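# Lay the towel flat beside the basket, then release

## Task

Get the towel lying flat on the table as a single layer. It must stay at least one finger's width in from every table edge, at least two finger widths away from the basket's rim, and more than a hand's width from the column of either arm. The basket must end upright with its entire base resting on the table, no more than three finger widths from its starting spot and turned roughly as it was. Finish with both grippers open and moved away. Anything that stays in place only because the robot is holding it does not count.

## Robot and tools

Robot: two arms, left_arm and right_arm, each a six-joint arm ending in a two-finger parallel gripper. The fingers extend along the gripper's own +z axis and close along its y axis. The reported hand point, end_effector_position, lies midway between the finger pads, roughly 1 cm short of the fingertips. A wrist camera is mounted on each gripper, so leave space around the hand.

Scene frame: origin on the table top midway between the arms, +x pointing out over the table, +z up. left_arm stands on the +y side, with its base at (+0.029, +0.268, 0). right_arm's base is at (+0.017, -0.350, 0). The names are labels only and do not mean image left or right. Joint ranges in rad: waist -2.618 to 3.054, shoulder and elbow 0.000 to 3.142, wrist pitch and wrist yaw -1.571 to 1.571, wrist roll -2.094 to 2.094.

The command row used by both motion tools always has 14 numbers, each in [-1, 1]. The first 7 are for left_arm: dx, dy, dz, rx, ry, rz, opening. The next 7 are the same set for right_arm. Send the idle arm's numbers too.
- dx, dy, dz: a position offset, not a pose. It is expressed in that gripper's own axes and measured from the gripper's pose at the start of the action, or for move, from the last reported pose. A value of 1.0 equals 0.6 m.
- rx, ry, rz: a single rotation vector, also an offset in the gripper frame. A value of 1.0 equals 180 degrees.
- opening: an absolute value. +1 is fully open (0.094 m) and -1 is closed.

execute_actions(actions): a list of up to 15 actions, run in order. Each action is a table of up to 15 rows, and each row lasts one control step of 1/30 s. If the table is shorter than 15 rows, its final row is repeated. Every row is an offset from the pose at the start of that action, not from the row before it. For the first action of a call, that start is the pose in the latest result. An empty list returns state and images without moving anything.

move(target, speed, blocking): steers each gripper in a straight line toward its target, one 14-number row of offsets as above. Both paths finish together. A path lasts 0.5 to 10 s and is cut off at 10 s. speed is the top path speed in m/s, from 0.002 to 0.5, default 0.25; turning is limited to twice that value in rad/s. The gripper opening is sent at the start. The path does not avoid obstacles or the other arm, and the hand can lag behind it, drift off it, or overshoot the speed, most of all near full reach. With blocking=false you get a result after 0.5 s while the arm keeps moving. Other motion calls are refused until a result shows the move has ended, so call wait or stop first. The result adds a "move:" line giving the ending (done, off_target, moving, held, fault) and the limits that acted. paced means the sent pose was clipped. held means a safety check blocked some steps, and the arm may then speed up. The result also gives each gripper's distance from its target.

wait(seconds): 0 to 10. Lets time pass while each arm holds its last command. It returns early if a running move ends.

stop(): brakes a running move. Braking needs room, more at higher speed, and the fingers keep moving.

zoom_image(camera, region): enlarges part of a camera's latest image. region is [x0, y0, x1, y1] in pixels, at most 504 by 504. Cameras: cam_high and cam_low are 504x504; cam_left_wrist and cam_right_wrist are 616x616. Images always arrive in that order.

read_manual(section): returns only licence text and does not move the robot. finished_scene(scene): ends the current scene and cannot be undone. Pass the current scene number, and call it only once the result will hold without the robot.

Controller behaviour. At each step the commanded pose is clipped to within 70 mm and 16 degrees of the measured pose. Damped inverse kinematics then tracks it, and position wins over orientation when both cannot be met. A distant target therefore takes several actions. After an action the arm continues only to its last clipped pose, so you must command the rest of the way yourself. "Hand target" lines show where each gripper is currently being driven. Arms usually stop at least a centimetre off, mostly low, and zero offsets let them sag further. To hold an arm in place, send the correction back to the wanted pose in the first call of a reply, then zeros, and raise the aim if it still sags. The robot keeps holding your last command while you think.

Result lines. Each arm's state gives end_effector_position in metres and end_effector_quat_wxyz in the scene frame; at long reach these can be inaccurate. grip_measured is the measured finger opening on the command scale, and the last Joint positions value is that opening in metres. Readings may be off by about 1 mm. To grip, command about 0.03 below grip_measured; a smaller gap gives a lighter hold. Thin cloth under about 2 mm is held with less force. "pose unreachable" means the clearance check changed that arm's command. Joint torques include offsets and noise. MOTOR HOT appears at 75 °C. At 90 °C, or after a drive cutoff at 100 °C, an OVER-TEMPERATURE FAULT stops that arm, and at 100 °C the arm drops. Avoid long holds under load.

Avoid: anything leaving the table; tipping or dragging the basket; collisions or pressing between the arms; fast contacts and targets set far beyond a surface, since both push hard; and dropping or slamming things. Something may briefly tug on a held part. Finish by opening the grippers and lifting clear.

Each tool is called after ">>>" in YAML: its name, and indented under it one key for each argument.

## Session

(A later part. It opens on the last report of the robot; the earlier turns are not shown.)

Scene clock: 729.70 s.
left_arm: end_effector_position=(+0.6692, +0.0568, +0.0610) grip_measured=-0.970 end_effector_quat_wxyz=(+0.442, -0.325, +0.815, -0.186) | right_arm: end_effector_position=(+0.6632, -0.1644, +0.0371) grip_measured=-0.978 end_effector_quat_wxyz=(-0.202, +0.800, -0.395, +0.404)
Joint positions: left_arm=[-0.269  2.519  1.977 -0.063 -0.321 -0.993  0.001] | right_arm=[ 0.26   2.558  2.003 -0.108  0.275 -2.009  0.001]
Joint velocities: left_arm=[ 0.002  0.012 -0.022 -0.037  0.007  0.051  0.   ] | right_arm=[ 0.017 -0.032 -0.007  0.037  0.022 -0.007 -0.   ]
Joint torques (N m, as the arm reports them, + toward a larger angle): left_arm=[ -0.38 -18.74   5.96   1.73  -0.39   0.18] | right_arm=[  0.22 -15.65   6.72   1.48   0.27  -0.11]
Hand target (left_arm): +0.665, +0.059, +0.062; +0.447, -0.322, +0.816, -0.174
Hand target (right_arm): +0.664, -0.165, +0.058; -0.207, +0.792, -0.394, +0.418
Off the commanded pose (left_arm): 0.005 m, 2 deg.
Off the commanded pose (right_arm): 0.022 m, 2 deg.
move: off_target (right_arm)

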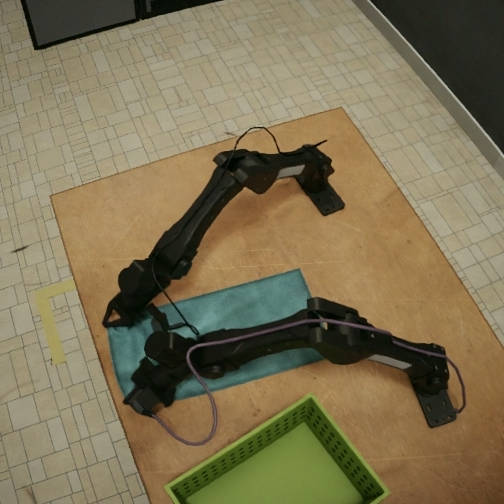

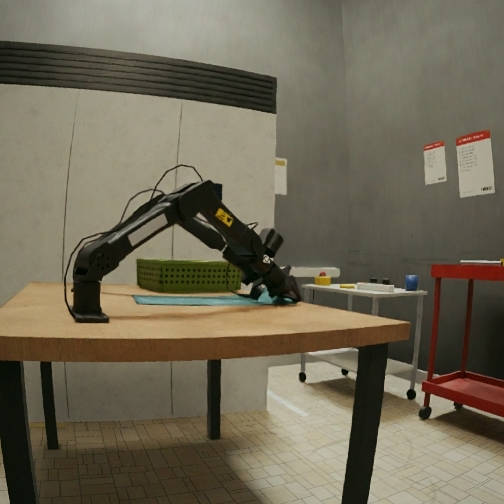

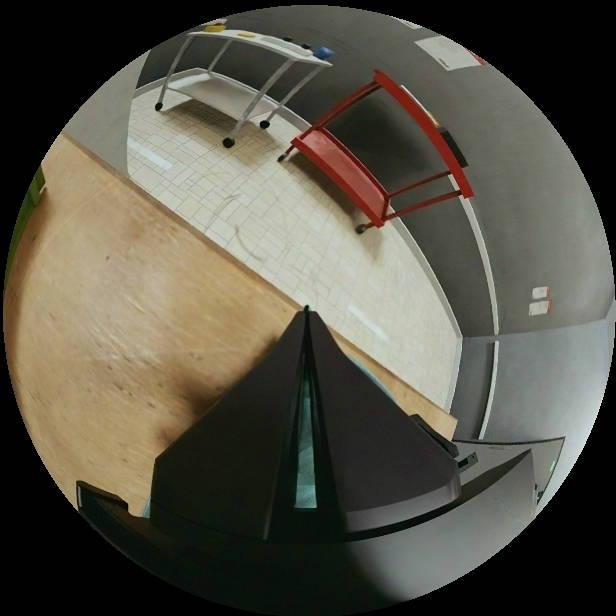

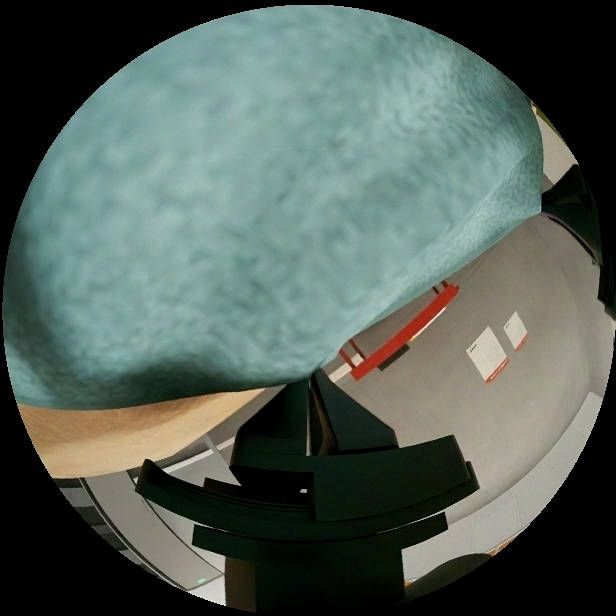

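>>> move:
  target: [0.022,0.022,0.020,0,0,0,-1, 0.004,-0.005,-0.005,0,0,0,-1]
  speed: 0.04

>>> execute_actions:
  actions:
    - [[0,0,0,0,0,0,-0.7, 0,0,0,0,0,0,-0.7]]
    - [[0,0,0,0,0,0,-0.35, 0,0,0,0,0,0,-0.35]]

Scene clock: 742.27 s.
left_arm: end_effector_position=(+0.6751, +0.0540, +0.0572) grip_measured=-0.970 end_effector_quat_wxyz=(+0.453, -0.324, +0.807, -0.197) | right_arm: end_effector_position=(+0.6633, -0.1644, +0.0372) grip_measured=-0.978 end_effector_quat_wxyz=(-0.203, +0.800, -0.395, +0.404)
Joint positions: left_arm=[-0.269  2.543  1.977 -0.004 -0.32  -0.993  0.001] | right_arm=[ 0.26   2.558  2.003 -0.108  0.275 -2.009  0.001]
Joint velocities: left_arm=[ 0.002 -0.007  0.002  0.051  0.037 -0.007  0.   ] | right_arm=[ 0.012 -0.017  0.022  0.007  0.037 -0.007 -0.001]
Joint torques (N m, as the arm reports them, + toward a larger angle): left_arm=[  0.07 -16.54   5.7    1.71  -0.12   0.02] | right_arm=[ -0.01 -13.5    7.98   1.31   0.09   0.  ]
Hand target (left_arm): +0.669, +0.057, +0.039; +0.442, -0.325, +0.815, -0.186
Hand target (right_arm): +0.663, -0.164, +0.042; -0.203, +0.800, -0.395, +0.404
Off the commanded pose (left_arm): 0.020 m, 2 deg.
Off the commanded pose (right_arm): 0.005 m, 0 deg.
move: off_target (left_arm)

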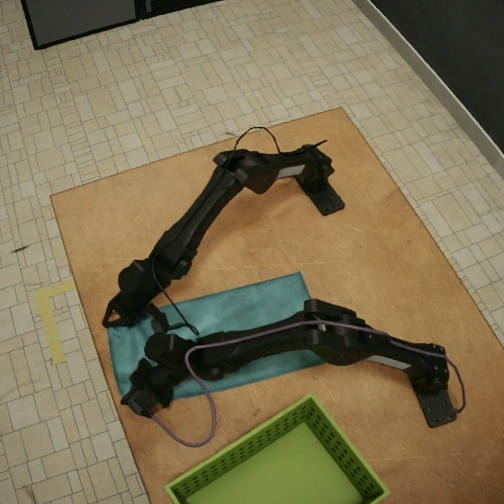

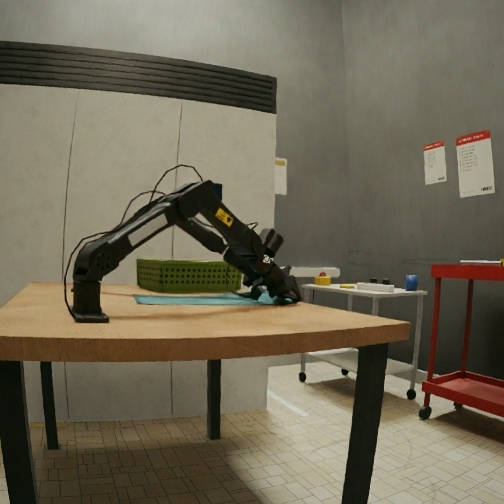

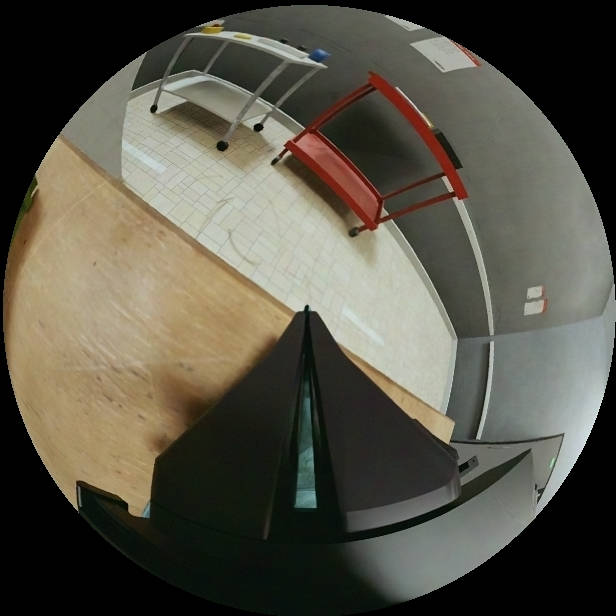

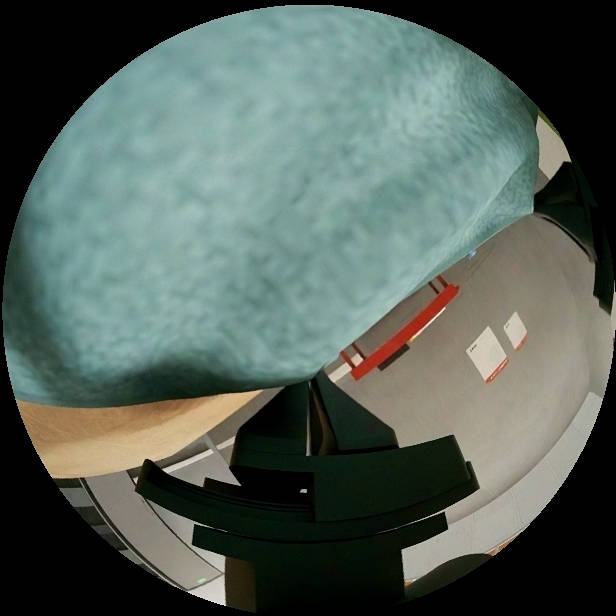

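Scene clock: 743.27 s.
left_arm: end_effector_position=(+0.6757, +0.0537, +0.0584) grip_measured=-0.352 end_effector_quat_wxyz=(+0.454, -0.324, +0.805, -0.199) | right_arm: end_effector_position=(+0.6651, -0.1637, +0.0397) grip_measured=-0.352 end_effector_quat_wxyz=(-0.207, +0.797, -0.394, +0.408)
Joint positions: left_arm=[-0.269  2.543  1.977  0.002 -0.32  -0.993  0.03 ] | right_arm=[ 0.26   2.558  2.003 -0.095  0.275 -2.009  0.03 ]
Joint velocities: left_arm=[ 0.002 -0.017  0.007 -0.007 -0.095  0.037  0.002] | right_arm=[-0.007 -0.012 -0.027  0.095 -0.037 -0.022  0.001]
Joint torques (N m, as the arm reports them, + toward a larger angle): left_arm=[  0.07 -17.46   8.14   1.69  -0.1    0.01] | right_arm=[ -0.05 -12.72   7.36   1.32   0.14  -0.02]
Hand target (left_arm): +0.675, +0.054, +0.058; +0.453, -0.324, +0.806, -0.198
Hand target (right_arm): +0.663, -0.164, +0.037; -0.203, +0.800, -0.395, +0.404
Off the commanded pose (left_arm): 0.001 m, 0 deg.
Off the commanded pose (right_arm): 0.003 m, 1 deg.

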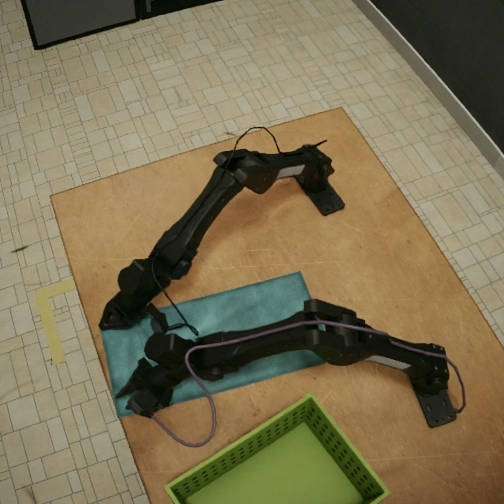

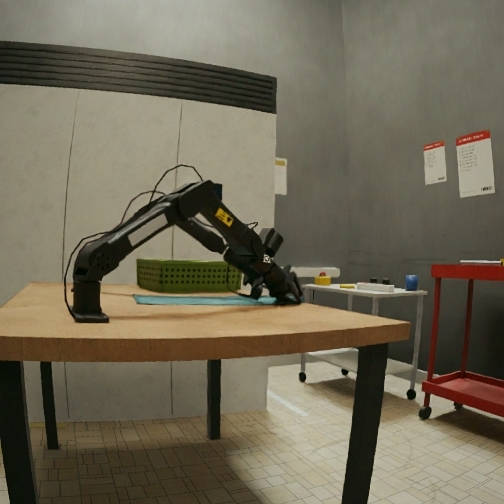

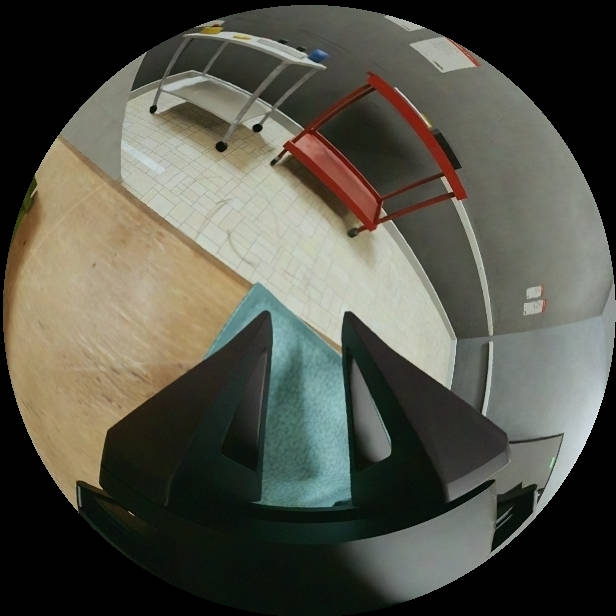

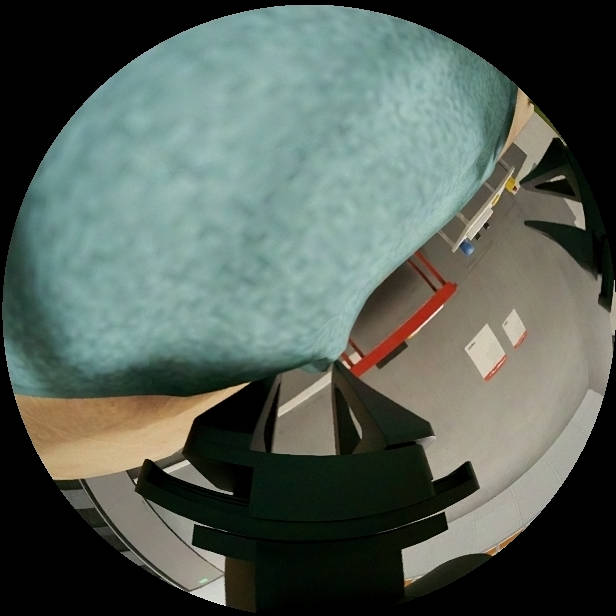

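>>> move:
  target: [-0.08,0,-0.05,0,0,0,-0.2, 0.08,0,-0.05,0,0,0,-0.2]
  speed: 0.06

Scene clock: 754.30 s.
left_arm: end_effector_position=(+0.6750, +0.0844, +0.1123) grip_measured=-0.202 end_effector_quat_wxyz=(+0.468, -0.329, +0.793, -0.212) | right_arm: end_effector_position=(+0.6592, -0.1980, +0.0632) grip_measured=-0.202 end_effector_quat_wxyz=(-0.199, +0.801, -0.395, +0.404)
Joint positions: left_arm=[-0.218  2.407  1.91  -0.017 -0.281 -0.975  0.037] | right_arm=[ 0.203  2.457  1.92  -0.12   0.235 -2.047  0.037]
Joint velocities: left_arm=[-0.007  0.017  0.007 -0.051  0.051  0.022 -0.001] | right_arm=[ 0.017 -0.007 -0.027 -0.051  0.022  0.007 -0.   ]
Joint torques (N m, as the arm reports them, + toward a larger angle): left_arm=[  0.51 -17.6    6.13   1.56   0.     0.15] | right_arm=[ -0.76 -15.24   6.85   1.36  -0.04  -0.06]
Hand target (left_arm): +0.668, +0.089, +0.102; +0.454, -0.325, +0.805, -0.199
Hand target (right_arm): +0.658, -0.202, +0.080; -0.206, +0.797, -0.394, +0.408
Off the commanded pose (left_arm): 0.013 m, 3 deg.
Off the commanded pose (right_arm): 0.018 m, 1 deg.
move: off_target (left_arm, right_arm)

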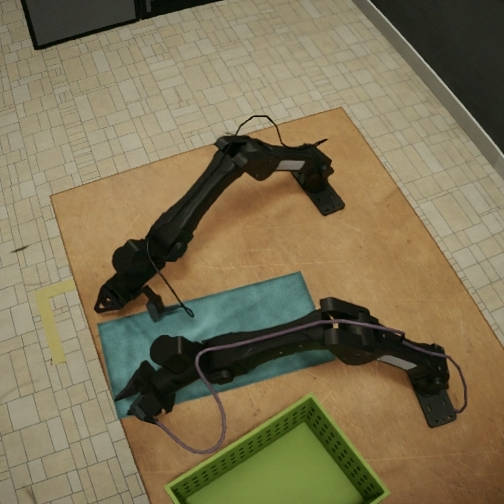

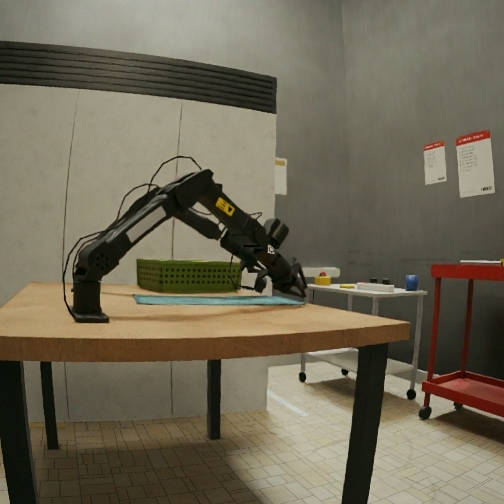

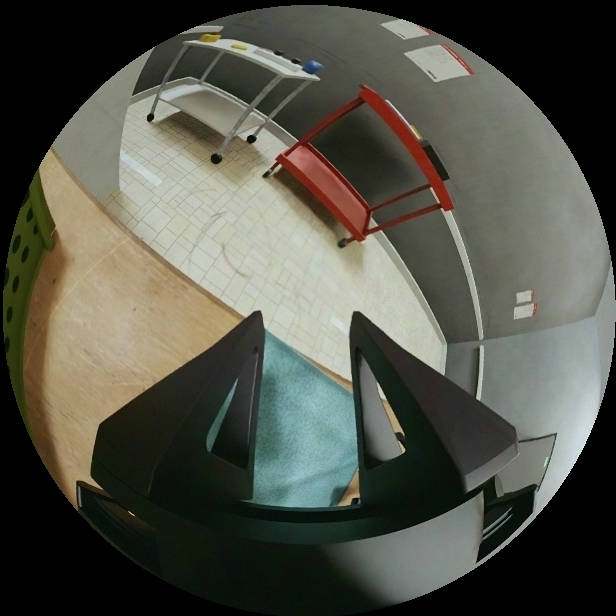

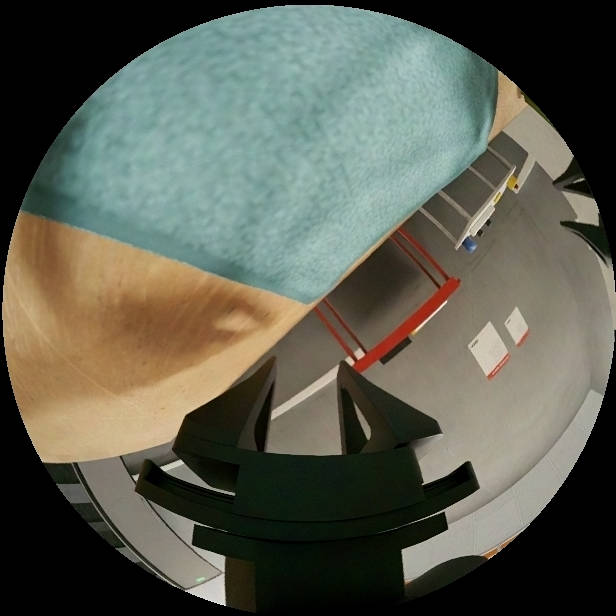

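>>> move:
  target: [0.2455,0.238,-0.735,-0.012,0.378,0.447,0.0, -0.243,0.282,-0.719,-0.322,0.021,0.422,0.0]
  speed: 0.2

Scene clock: 781.30 s.
left_arm: end_effector_position=(+0.1970, +0.0862, +0.1424) grip_measured=-0.002 end_effector_quat_wxyz=(+0.010, +0.383, +0.923, -0.010) | right_arm: end_effector_position=(+0.1881, -0.1856, +0.1371) grip_measured=-0.002 end_effector_quat_wxyz=(-0.003, -0.383, +0.924, -0.003)
Joint positions: left_arm=[-0.687  1.456  1.254 -1.343  0.01  -0.035  0.047] | right_arm=[ 0.674  1.447  1.227 -1.358  0.003 -0.021  0.047]
Joint velocities: left_arm=[-0.012  0.012 -0.012 -0.081  0.022  0.007  0.   ] | right_arm=[-0.002 -0.012  0.002 -0.007  0.007  0.022 -0.   ]
Joint torques (N m, as the arm reports them, + toward a larger angle): left_arm=[-0.44 -7.54  4.79  0.2  -0.12  0.1 ] | right_arm=[ 0.85 -6.43  5.52  0.12 -0.13  0.01]
Hand target (left_arm): +0.191, +0.094, +0.140; +0.003, +0.390, +0.921, -0.000
Hand target (right_arm): +0.181, -0.186, +0.141; +0.001, -0.384, +0.923, +0.005
Off the commanded pose (left_arm): 0.009 m, 2 deg.
Off the commanded pose (right_arm): 0.009 m, 1 deg.
move: done

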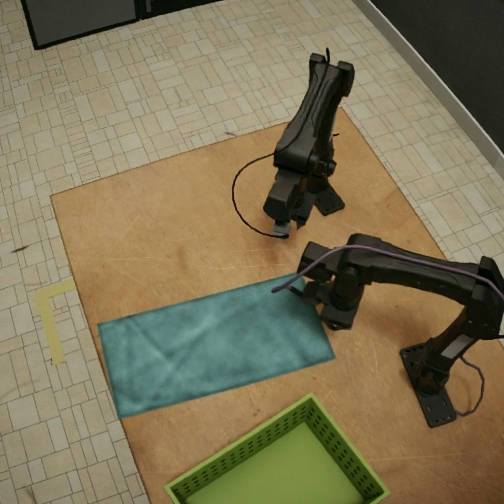

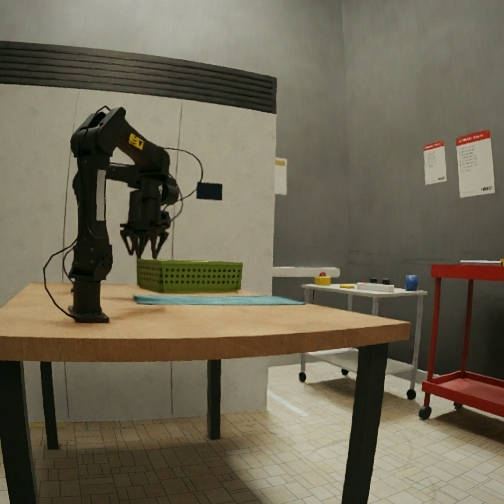

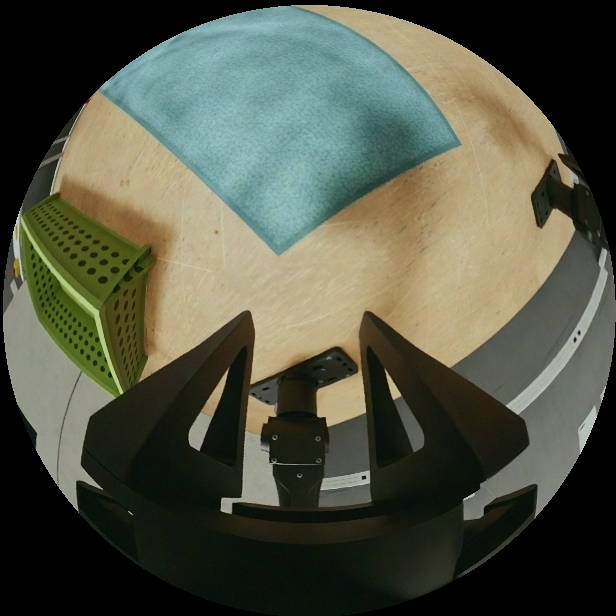

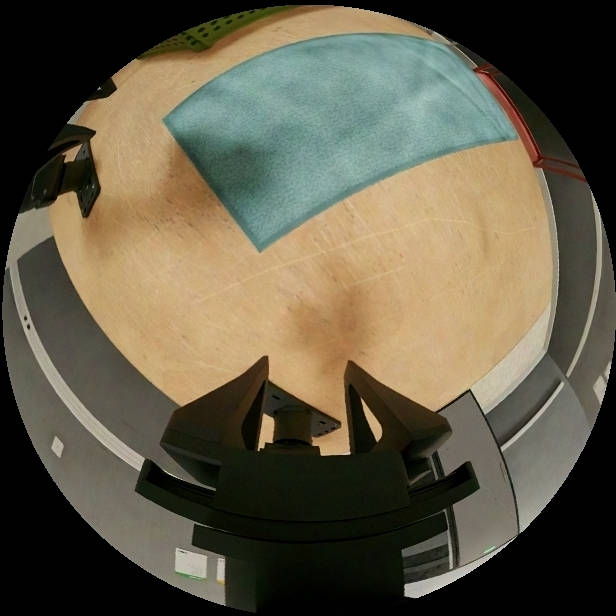

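>>> move:
  target: [0,0.035,0.11,0,0,0,0.0, 0,0.06,0.10,0,0,0,0.0]
  speed: 0.1

Scene clock: 786.97 s.
left_arm: end_effector_position=(+0.2138, +0.0948, +0.0827) grip_measured=-0.002 end_effector_quat_wxyz=(+0.018, +0.382, +0.924, -0.012) | right_arm: end_effector_position=(+0.1629, -0.1642, +0.0806) grip_measured=-0.002 end_effector_quat_wxyz=(-0.003, -0.382, +0.924, -0.003)
Joint positions: left_arm=[-0.615  1.481  1.039 -1.086  0.01   0.033  0.047] | right_arm=[ 0.812  1.463  1.015 -1.13   0.002  0.12   0.047]
Joint velocities: left_arm=[ 0.002 -0.012 -0.002 -0.051 -0.007 -0.007 -0.001] | right_arm=[ 0.002 -0.022 -0.007 -0.007  0.022 -0.022  0.   ]
Joint torques (N m, as the arm reports them, + toward a larger angle): left_arm=[ 0.59 -5.65  5.11  0.41  0.05  0.16] | right_arm=[ 0.77 -3.33  5.74  0.33 -0.02  0.  ]
Hand target (left_arm): +0.212, +0.099, +0.076; +0.010, +0.383, +0.923, -0.010
Hand target (right_arm): +0.161, -0.161, +0.077; -0.004, -0.383, +0.924, -0.001
Off the commanded pose (left_arm): 0.008 m, 1 deg.
Off the commanded pose (right_arm): 0.005 m, 0 deg.
move: done

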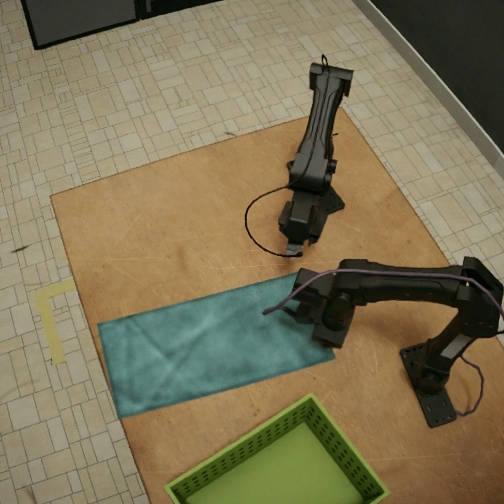

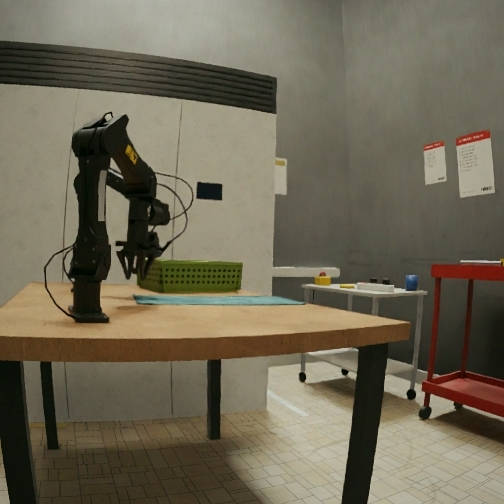

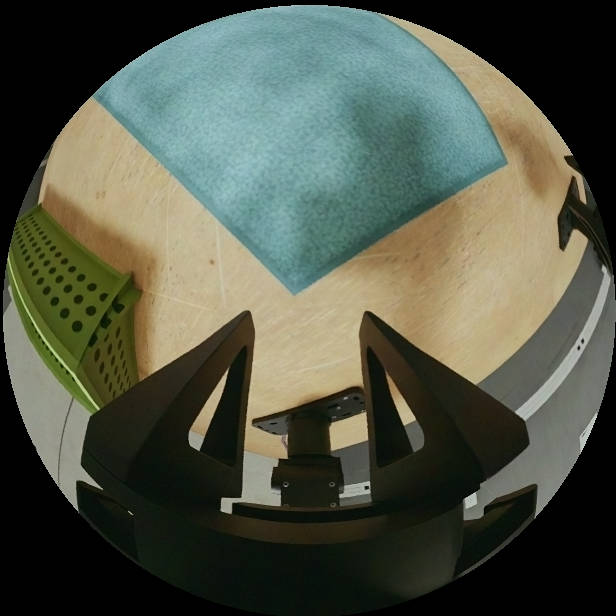

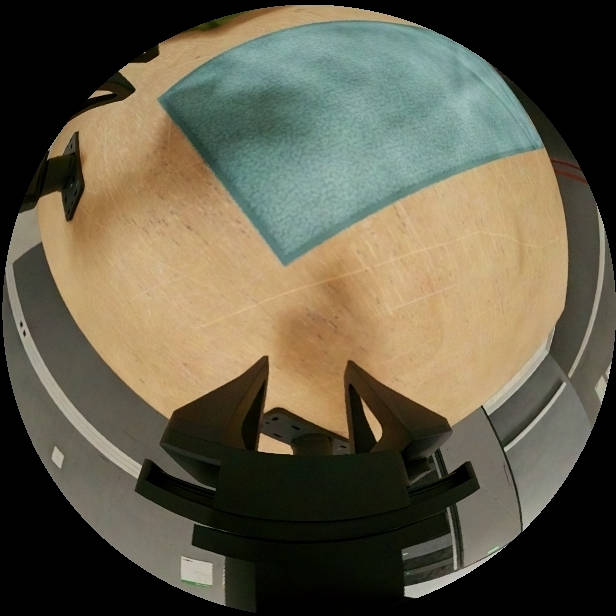

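>>> move:
  target: [-0.02,0.012,0.06,0,0,0,0.2, -0.02,0.03,0.06,0,0,0,0.2]
  speed: 0.08

Scene clock: 807.87 s.
left_arm: end_effector_position=(+0.2306, +0.0847, +0.0545) grip_measured=+0.198 end_effector_quat_wxyz=(+0.028, +0.381, +0.924, -0.015) | right_arm: end_effector_position=(+0.1601, -0.1459, +0.0482) grip_measured=+0.197 end_effector_quat_wxyz=(-0.002, -0.380, +0.925, -0.002)
Joint positions: left_arm=[-0.601  1.565  1.002 -0.945  0.01   0.046  0.056] | right_arm=[ 0.867  1.548  0.96  -0.989  0.002  0.178  0.056]
Joint velocities: left_arm=[-0.002 -0.002 -0.012  0.022 -0.051 -0.022 -0.   ] | right_arm=[ 0.002 -0.017 -0.017 -0.051 -0.051 -0.007  0.001]
Joint torques (N m, as the arm reports them, + toward a larger angle): left_arm=[ 0.61 -6.47  4.76  0.45  0.05  0.12] | right_arm=[ 0.79 -4.19  5.48  0.3  -0.01  0.11]
Hand target (left_arm): +0.228, +0.090, +0.047; +0.018, +0.382, +0.924, -0.012
Hand target (right_arm): +0.158, -0.143, +0.045; -0.003, -0.382, +0.924, -0.002
Off the commanded pose (left_arm): 0.009 m, 1 deg.
Off the commanded pose (right_arm): 0.005 m, 0 deg.
move: done

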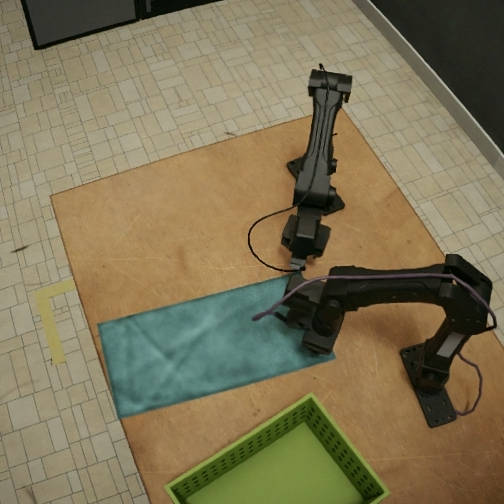

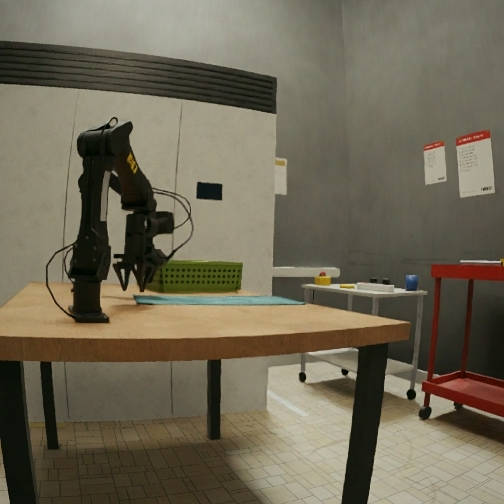

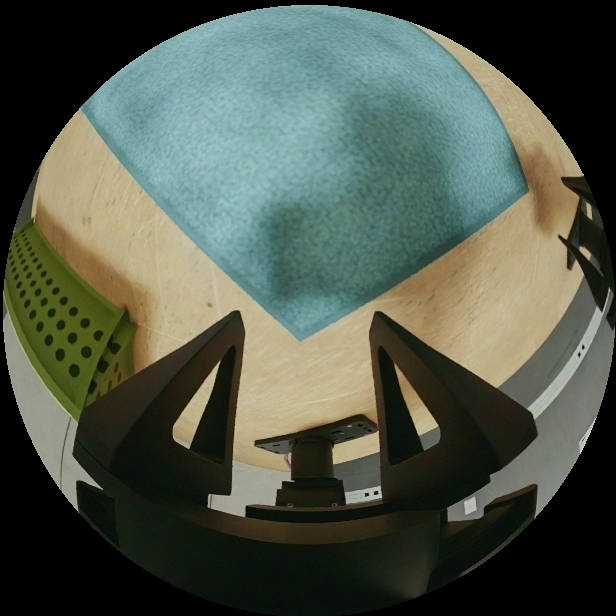

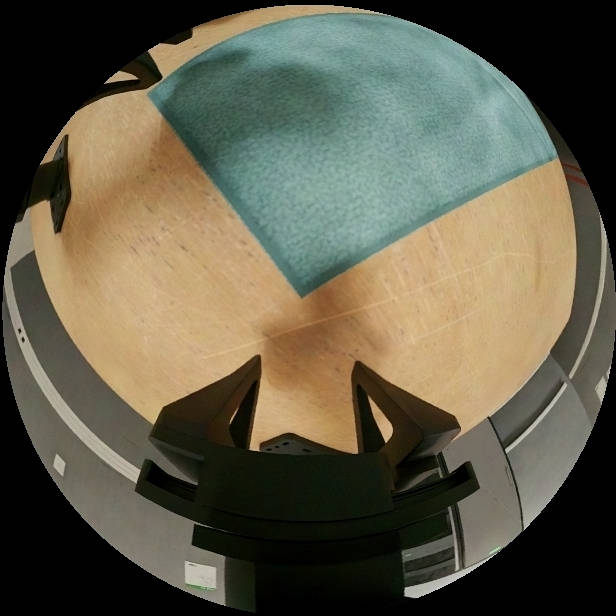

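>>> move:
  target: [-0.02,0.008,-0.005,0,0,0,0.2, -0.06,0.006,-0.005,0,0,0,0.2]
  speed: 0.06

Scene clock: 812.77 s.
left_arm: end_effector_position=(+0.2372, +0.0817, +0.0546) grip_measured=+0.198 end_effector_quat_wxyz=(+0.027, +0.380, +0.925, -0.015) | right_arm: end_effector_position=(+0.1773, -0.1214, +0.0467) grip_measured=+0.197 end_effector_quat_wxyz=(-0.005, -0.382, +0.924, -0.004)
Joint positions: left_arm=[-0.593  1.593  1.03  -0.947  0.01   0.051  0.056] | right_arm=[ 0.867  1.669  1.08  -0.995  0.002  0.175  0.056]
Joint velocities: left_arm=[ 0.007  0.002 -0.007 -0.022 -0.066  0.022  0.   ] | right_arm=[ 0.012  0.002  0.002 -0.095  0.022 -0.007  0.   ]
Joint torques (N m, as the arm reports them, + toward a larger angle): left_arm=[ 0.65 -6.27  9.3   0.27  0.02  0.13] | right_arm=[-0.74 -4.94  8.63  0.14  0.01 -0.06]
Hand target (left_arm): +0.242, +0.080, +0.058; +0.028, +0.381, +0.924, -0.015
Hand target (right_arm): +0.183, -0.118, +0.051; -0.002, -0.380, +0.925, -0.003
Off the commanded pose (left_arm): 0.007 m, 0 deg.
Off the commanded pose (right_arm): 0.008 m, 0 deg.
move: done

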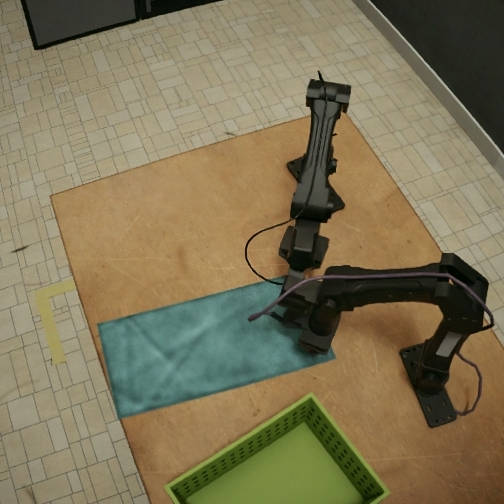

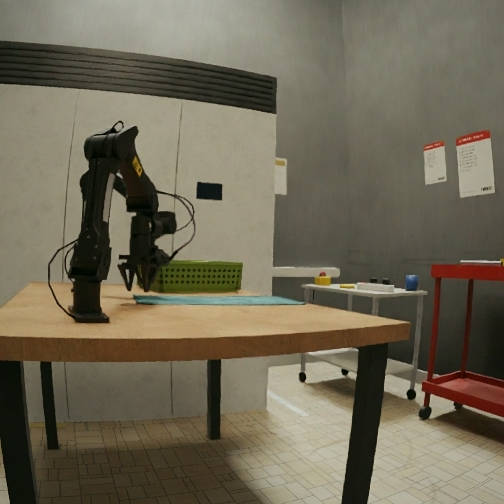

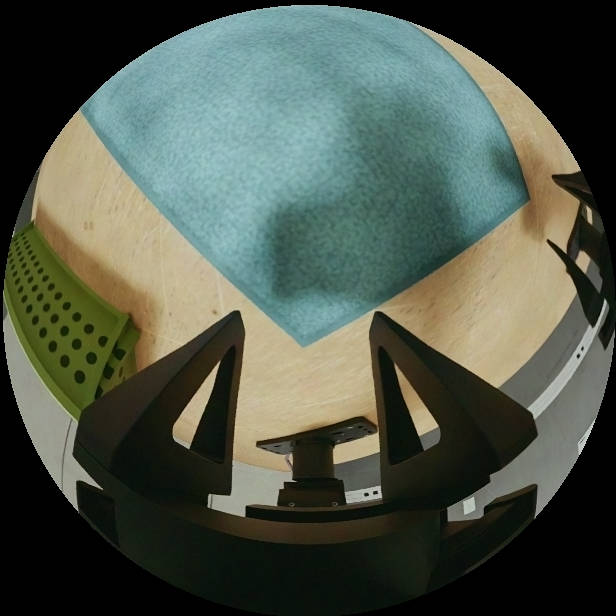

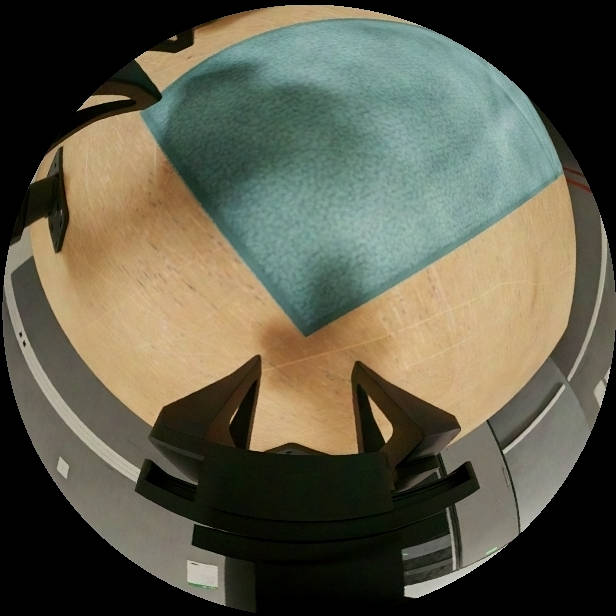

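>>> move:
  target: [-0.025,0.006,0.025,0,0,0,0.2, -0.045,0.002,0.02,0,0,0,0.2]
  speed: 0.05

Scene clock: 819.37 s.
left_arm: end_effector_position=(+0.2417, +0.0778, +0.0374) grip_measured=+0.198 end_effector_quat_wxyz=(+0.016, +0.380, +0.925, -0.011) | right_arm: end_effector_position=(+0.1856, -0.1097, +0.0306) grip_measured=+0.197 end_effector_quat_wxyz=(-0.018, -0.384, +0.923, -0.013)
Joint positions: left_arm=[-0.593  1.66   1.03  -0.904  0.01   0.052  0.056] | right_arm=[ 0.867  1.772  1.131 -0.973  0.002  0.17   0.056]
Joint velocities: left_arm=[ 0.007  0.002  0.007 -0.037 -0.007 -0.037 -0.001] | right_arm=[-0.012 -0.007  0.012  0.022  0.007 -0.022 -0.001]
Joint torques (N m, as the arm reports them, + toward a larger angle): left_arm=[ 0.77 -7.02  8.79  0.42  0.05  0.1 ] | right_arm=[-0.85 -5.86  8.43  0.23  0.01 -0.05]
Hand target (left_arm): +0.251, +0.073, +0.041; +0.027, +0.380, +0.925, -0.014
Hand target (right_arm): +0.195, -0.102, +0.034; -0.005, -0.382, +0.924, -0.004
Off the commanded pose (left_arm): 0.011 m, 1 deg.
Off the commanded pose (right_arm): 0.013 m, 2 deg.
move: off_target (left_arm, right_arm)

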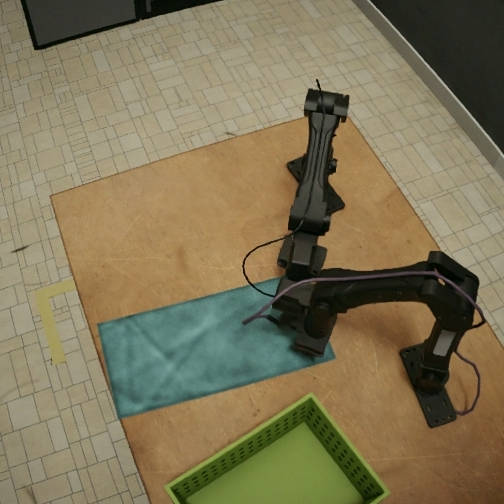

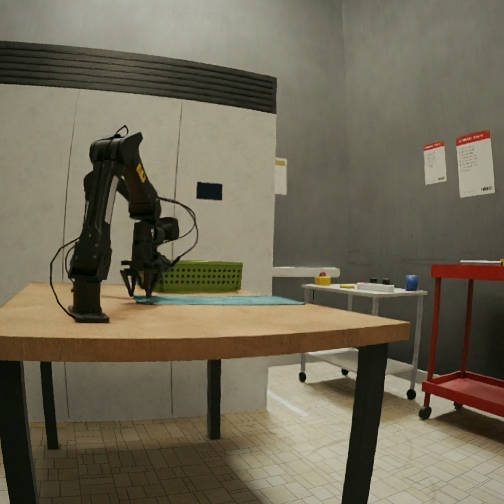

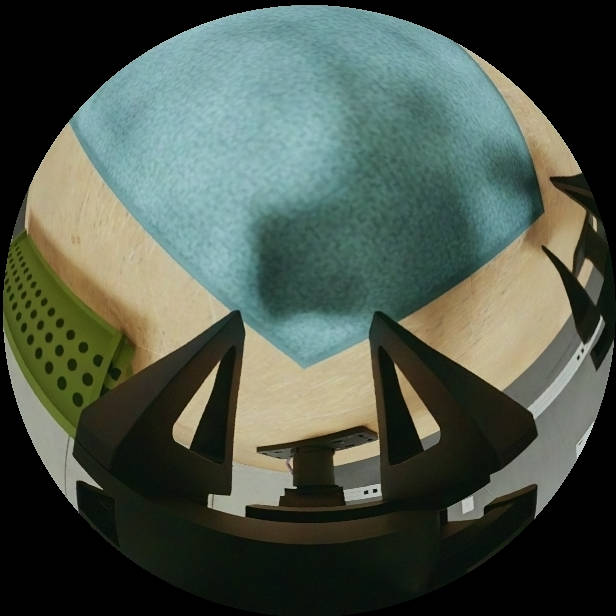

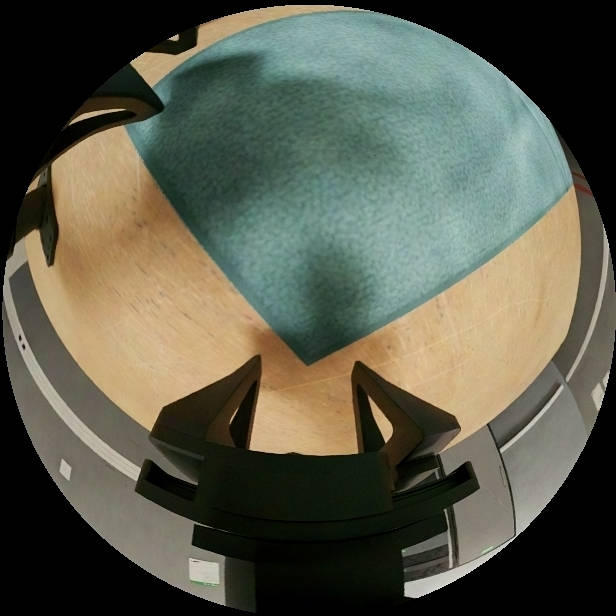

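>>> move:
  target: [-0.005,0.004,-0.004,0,0,0,0.4, -0.045,0,-0.018,0,0,0,0.4]
  speed: 0.04

Scene clock: 823.03 s.
left_arm: end_effector_position=(+0.2420, +0.0775, +0.0374) grip_measured=+0.398 end_effector_quat_wxyz=(+0.017, +0.380, +0.925, -0.011) | right_arm: end_effector_position=(+0.1982, -0.0917, +0.0364) grip_measured=+0.398 end_effector_quat_wxyz=(-0.020, -0.387, +0.922, -0.014)
Joint positions: left_arm=[-0.593  1.66   1.03  -0.902  0.01   0.052  0.066] | right_arm=[ 0.867  1.845  1.248 -1.021  0.002  0.163  0.066]
Joint velocities: left_arm=[ 0.037  0.002  0.002  0.051 -0.007  0.066 -0.   ] | right_arm=[ 0.027  0.007 -0.007 -0.007 -0.022 -0.022  0.   ]
Joint torques (N m, as the arm reports them, + toward a larger angle): left_arm=[ 0.63 -7.12  8.32  0.23  0.02  0.12] | right_arm=[-1.05 -6.24  8.51  0.09  0.02 -0.15]
Hand target (left_arm): +0.245, +0.078, +0.040; +0.016, +0.380, +0.925, -0.011
Hand target (right_arm): +0.205, -0.090, +0.040; -0.018, -0.384, +0.923, -0.013
Off the commanded pose (left_arm): 0.004 m, 0 deg.
Off the commanded pose (right_arm): 0.008 m, 0 deg.
move: done

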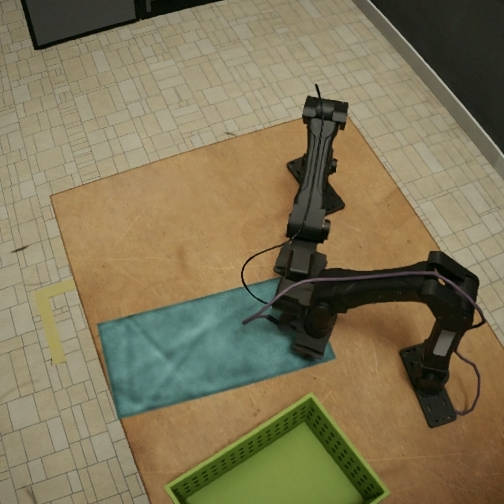

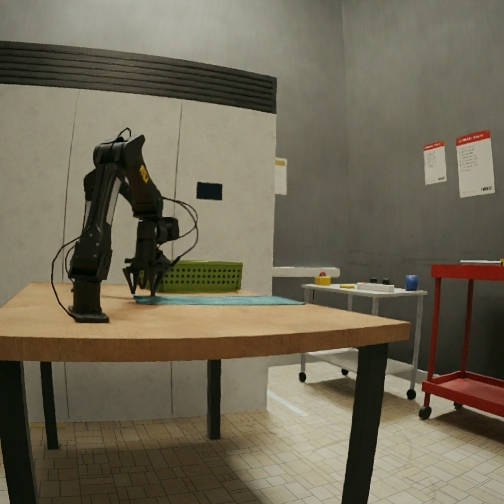

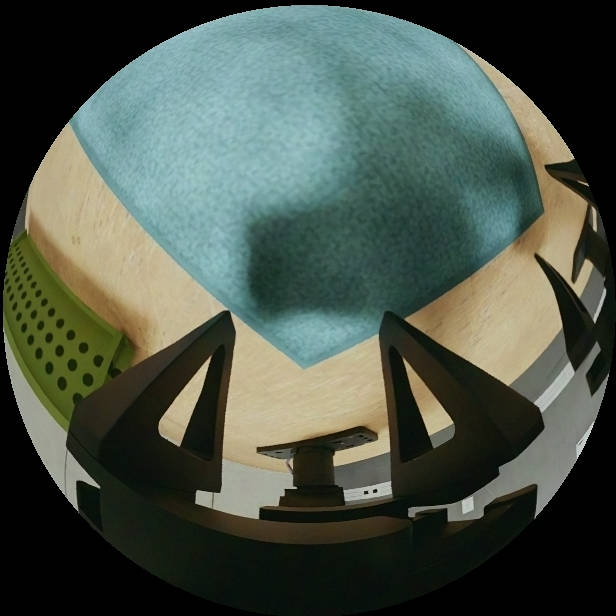

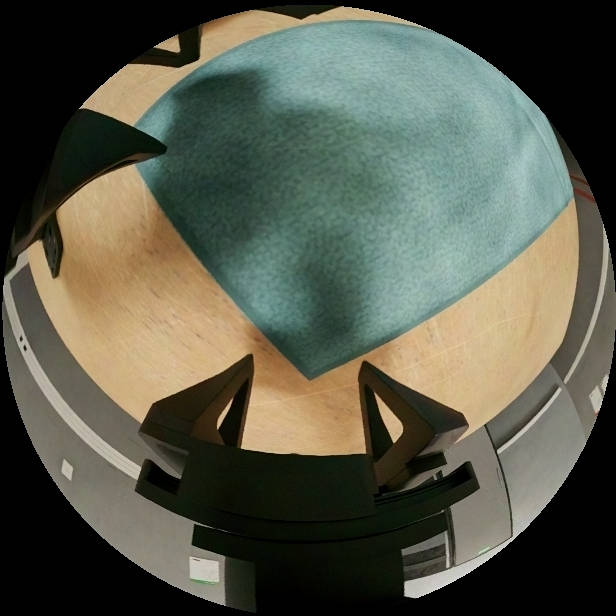

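>>> move:
  target: [-0.006,0,0.022,0,0,0,0.4, -0.03,-0.003,0.018,0,0,0,0.4]
  speed: 0.03

Scene clock: 826.27 s.
left_arm: end_effector_position=(+0.2483, +0.0719, +0.0314) grip_measured=+0.398 end_effector_quat_wxyz=(+0.025, +0.380, +0.925, -0.014) | right_arm: end_effector_position=(+0.1962, -0.0947, +0.0241) grip_measured=+0.398 end_effector_quat_wxyz=(-0.037, -0.388, +0.921, -0.025)
Joint positions: left_arm=[-0.593  1.684  1.03  -0.86   0.01   0.052  0.066] | right_arm=[ 0.867  1.887  1.248 -1.021  0.002  0.16   0.066]
Joint velocities: left_arm=[-0.007 -0.007 -0.017  0.051  0.007  0.037 -0.001] | right_arm=[-0.007 -0.022  0.012 -0.037 -0.022  0.007 -0.001]
Joint torques (N m, as the arm reports them, + toward a larger angle): left_arm=[-0.1  -7.01  5.18  0.46  0.02  0.02] | right_arm=[ 0.01 -7.29  5.64  0.06  0.01  0.  ]
Hand target (left_arm): +0.245, +0.074, +0.024; +0.017, +0.380, +0.925, -0.011
Hand target (right_arm): +0.196, -0.095, +0.024; -0.037, -0.388, +0.921, -0.024
Off the commanded pose (left_arm): 0.008 m, 1 deg.
Off the commanded pose (right_arm): 0.021 m, 2 deg.
move: held (right_arm); limits=held; held on 13 of 30 steps (right_arm), including the last (right_arm)
pose unreachable (right arm): on one or more control steps of this call, first in action 0 (counted from 0), this arm could not follow its commanded pose, so it was not sent that pose on those steps. On the call's last step it was still not sent that pose. It may still have moved: this result reports where it is.
cause: the commanded pose would bring a part of the arm too close to another arm (this arm's wrist (the part past joint 4) and the other arm's wrist (the part past joint 4)).

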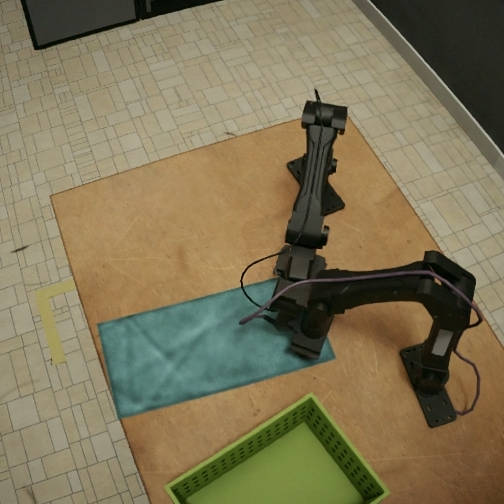

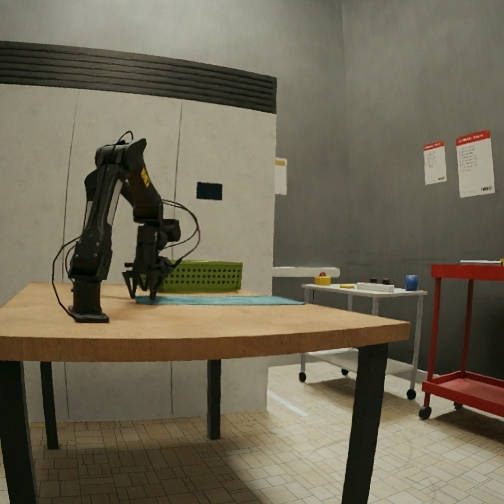

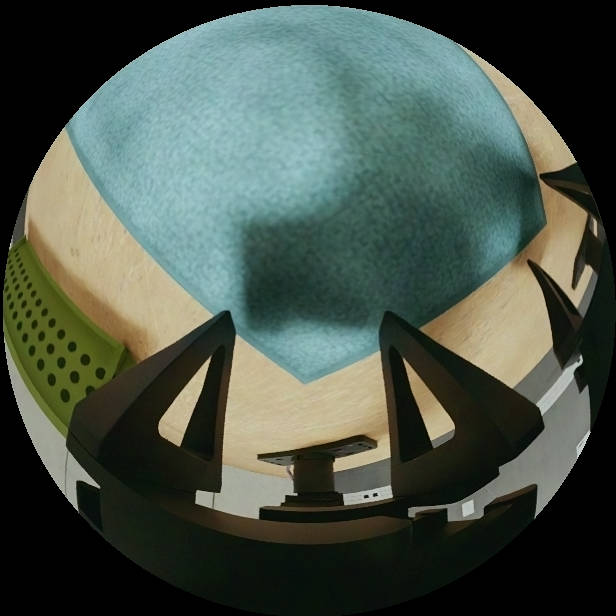

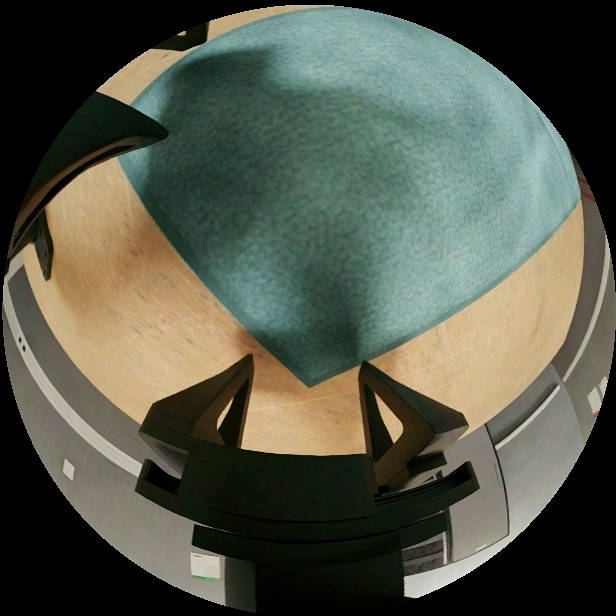

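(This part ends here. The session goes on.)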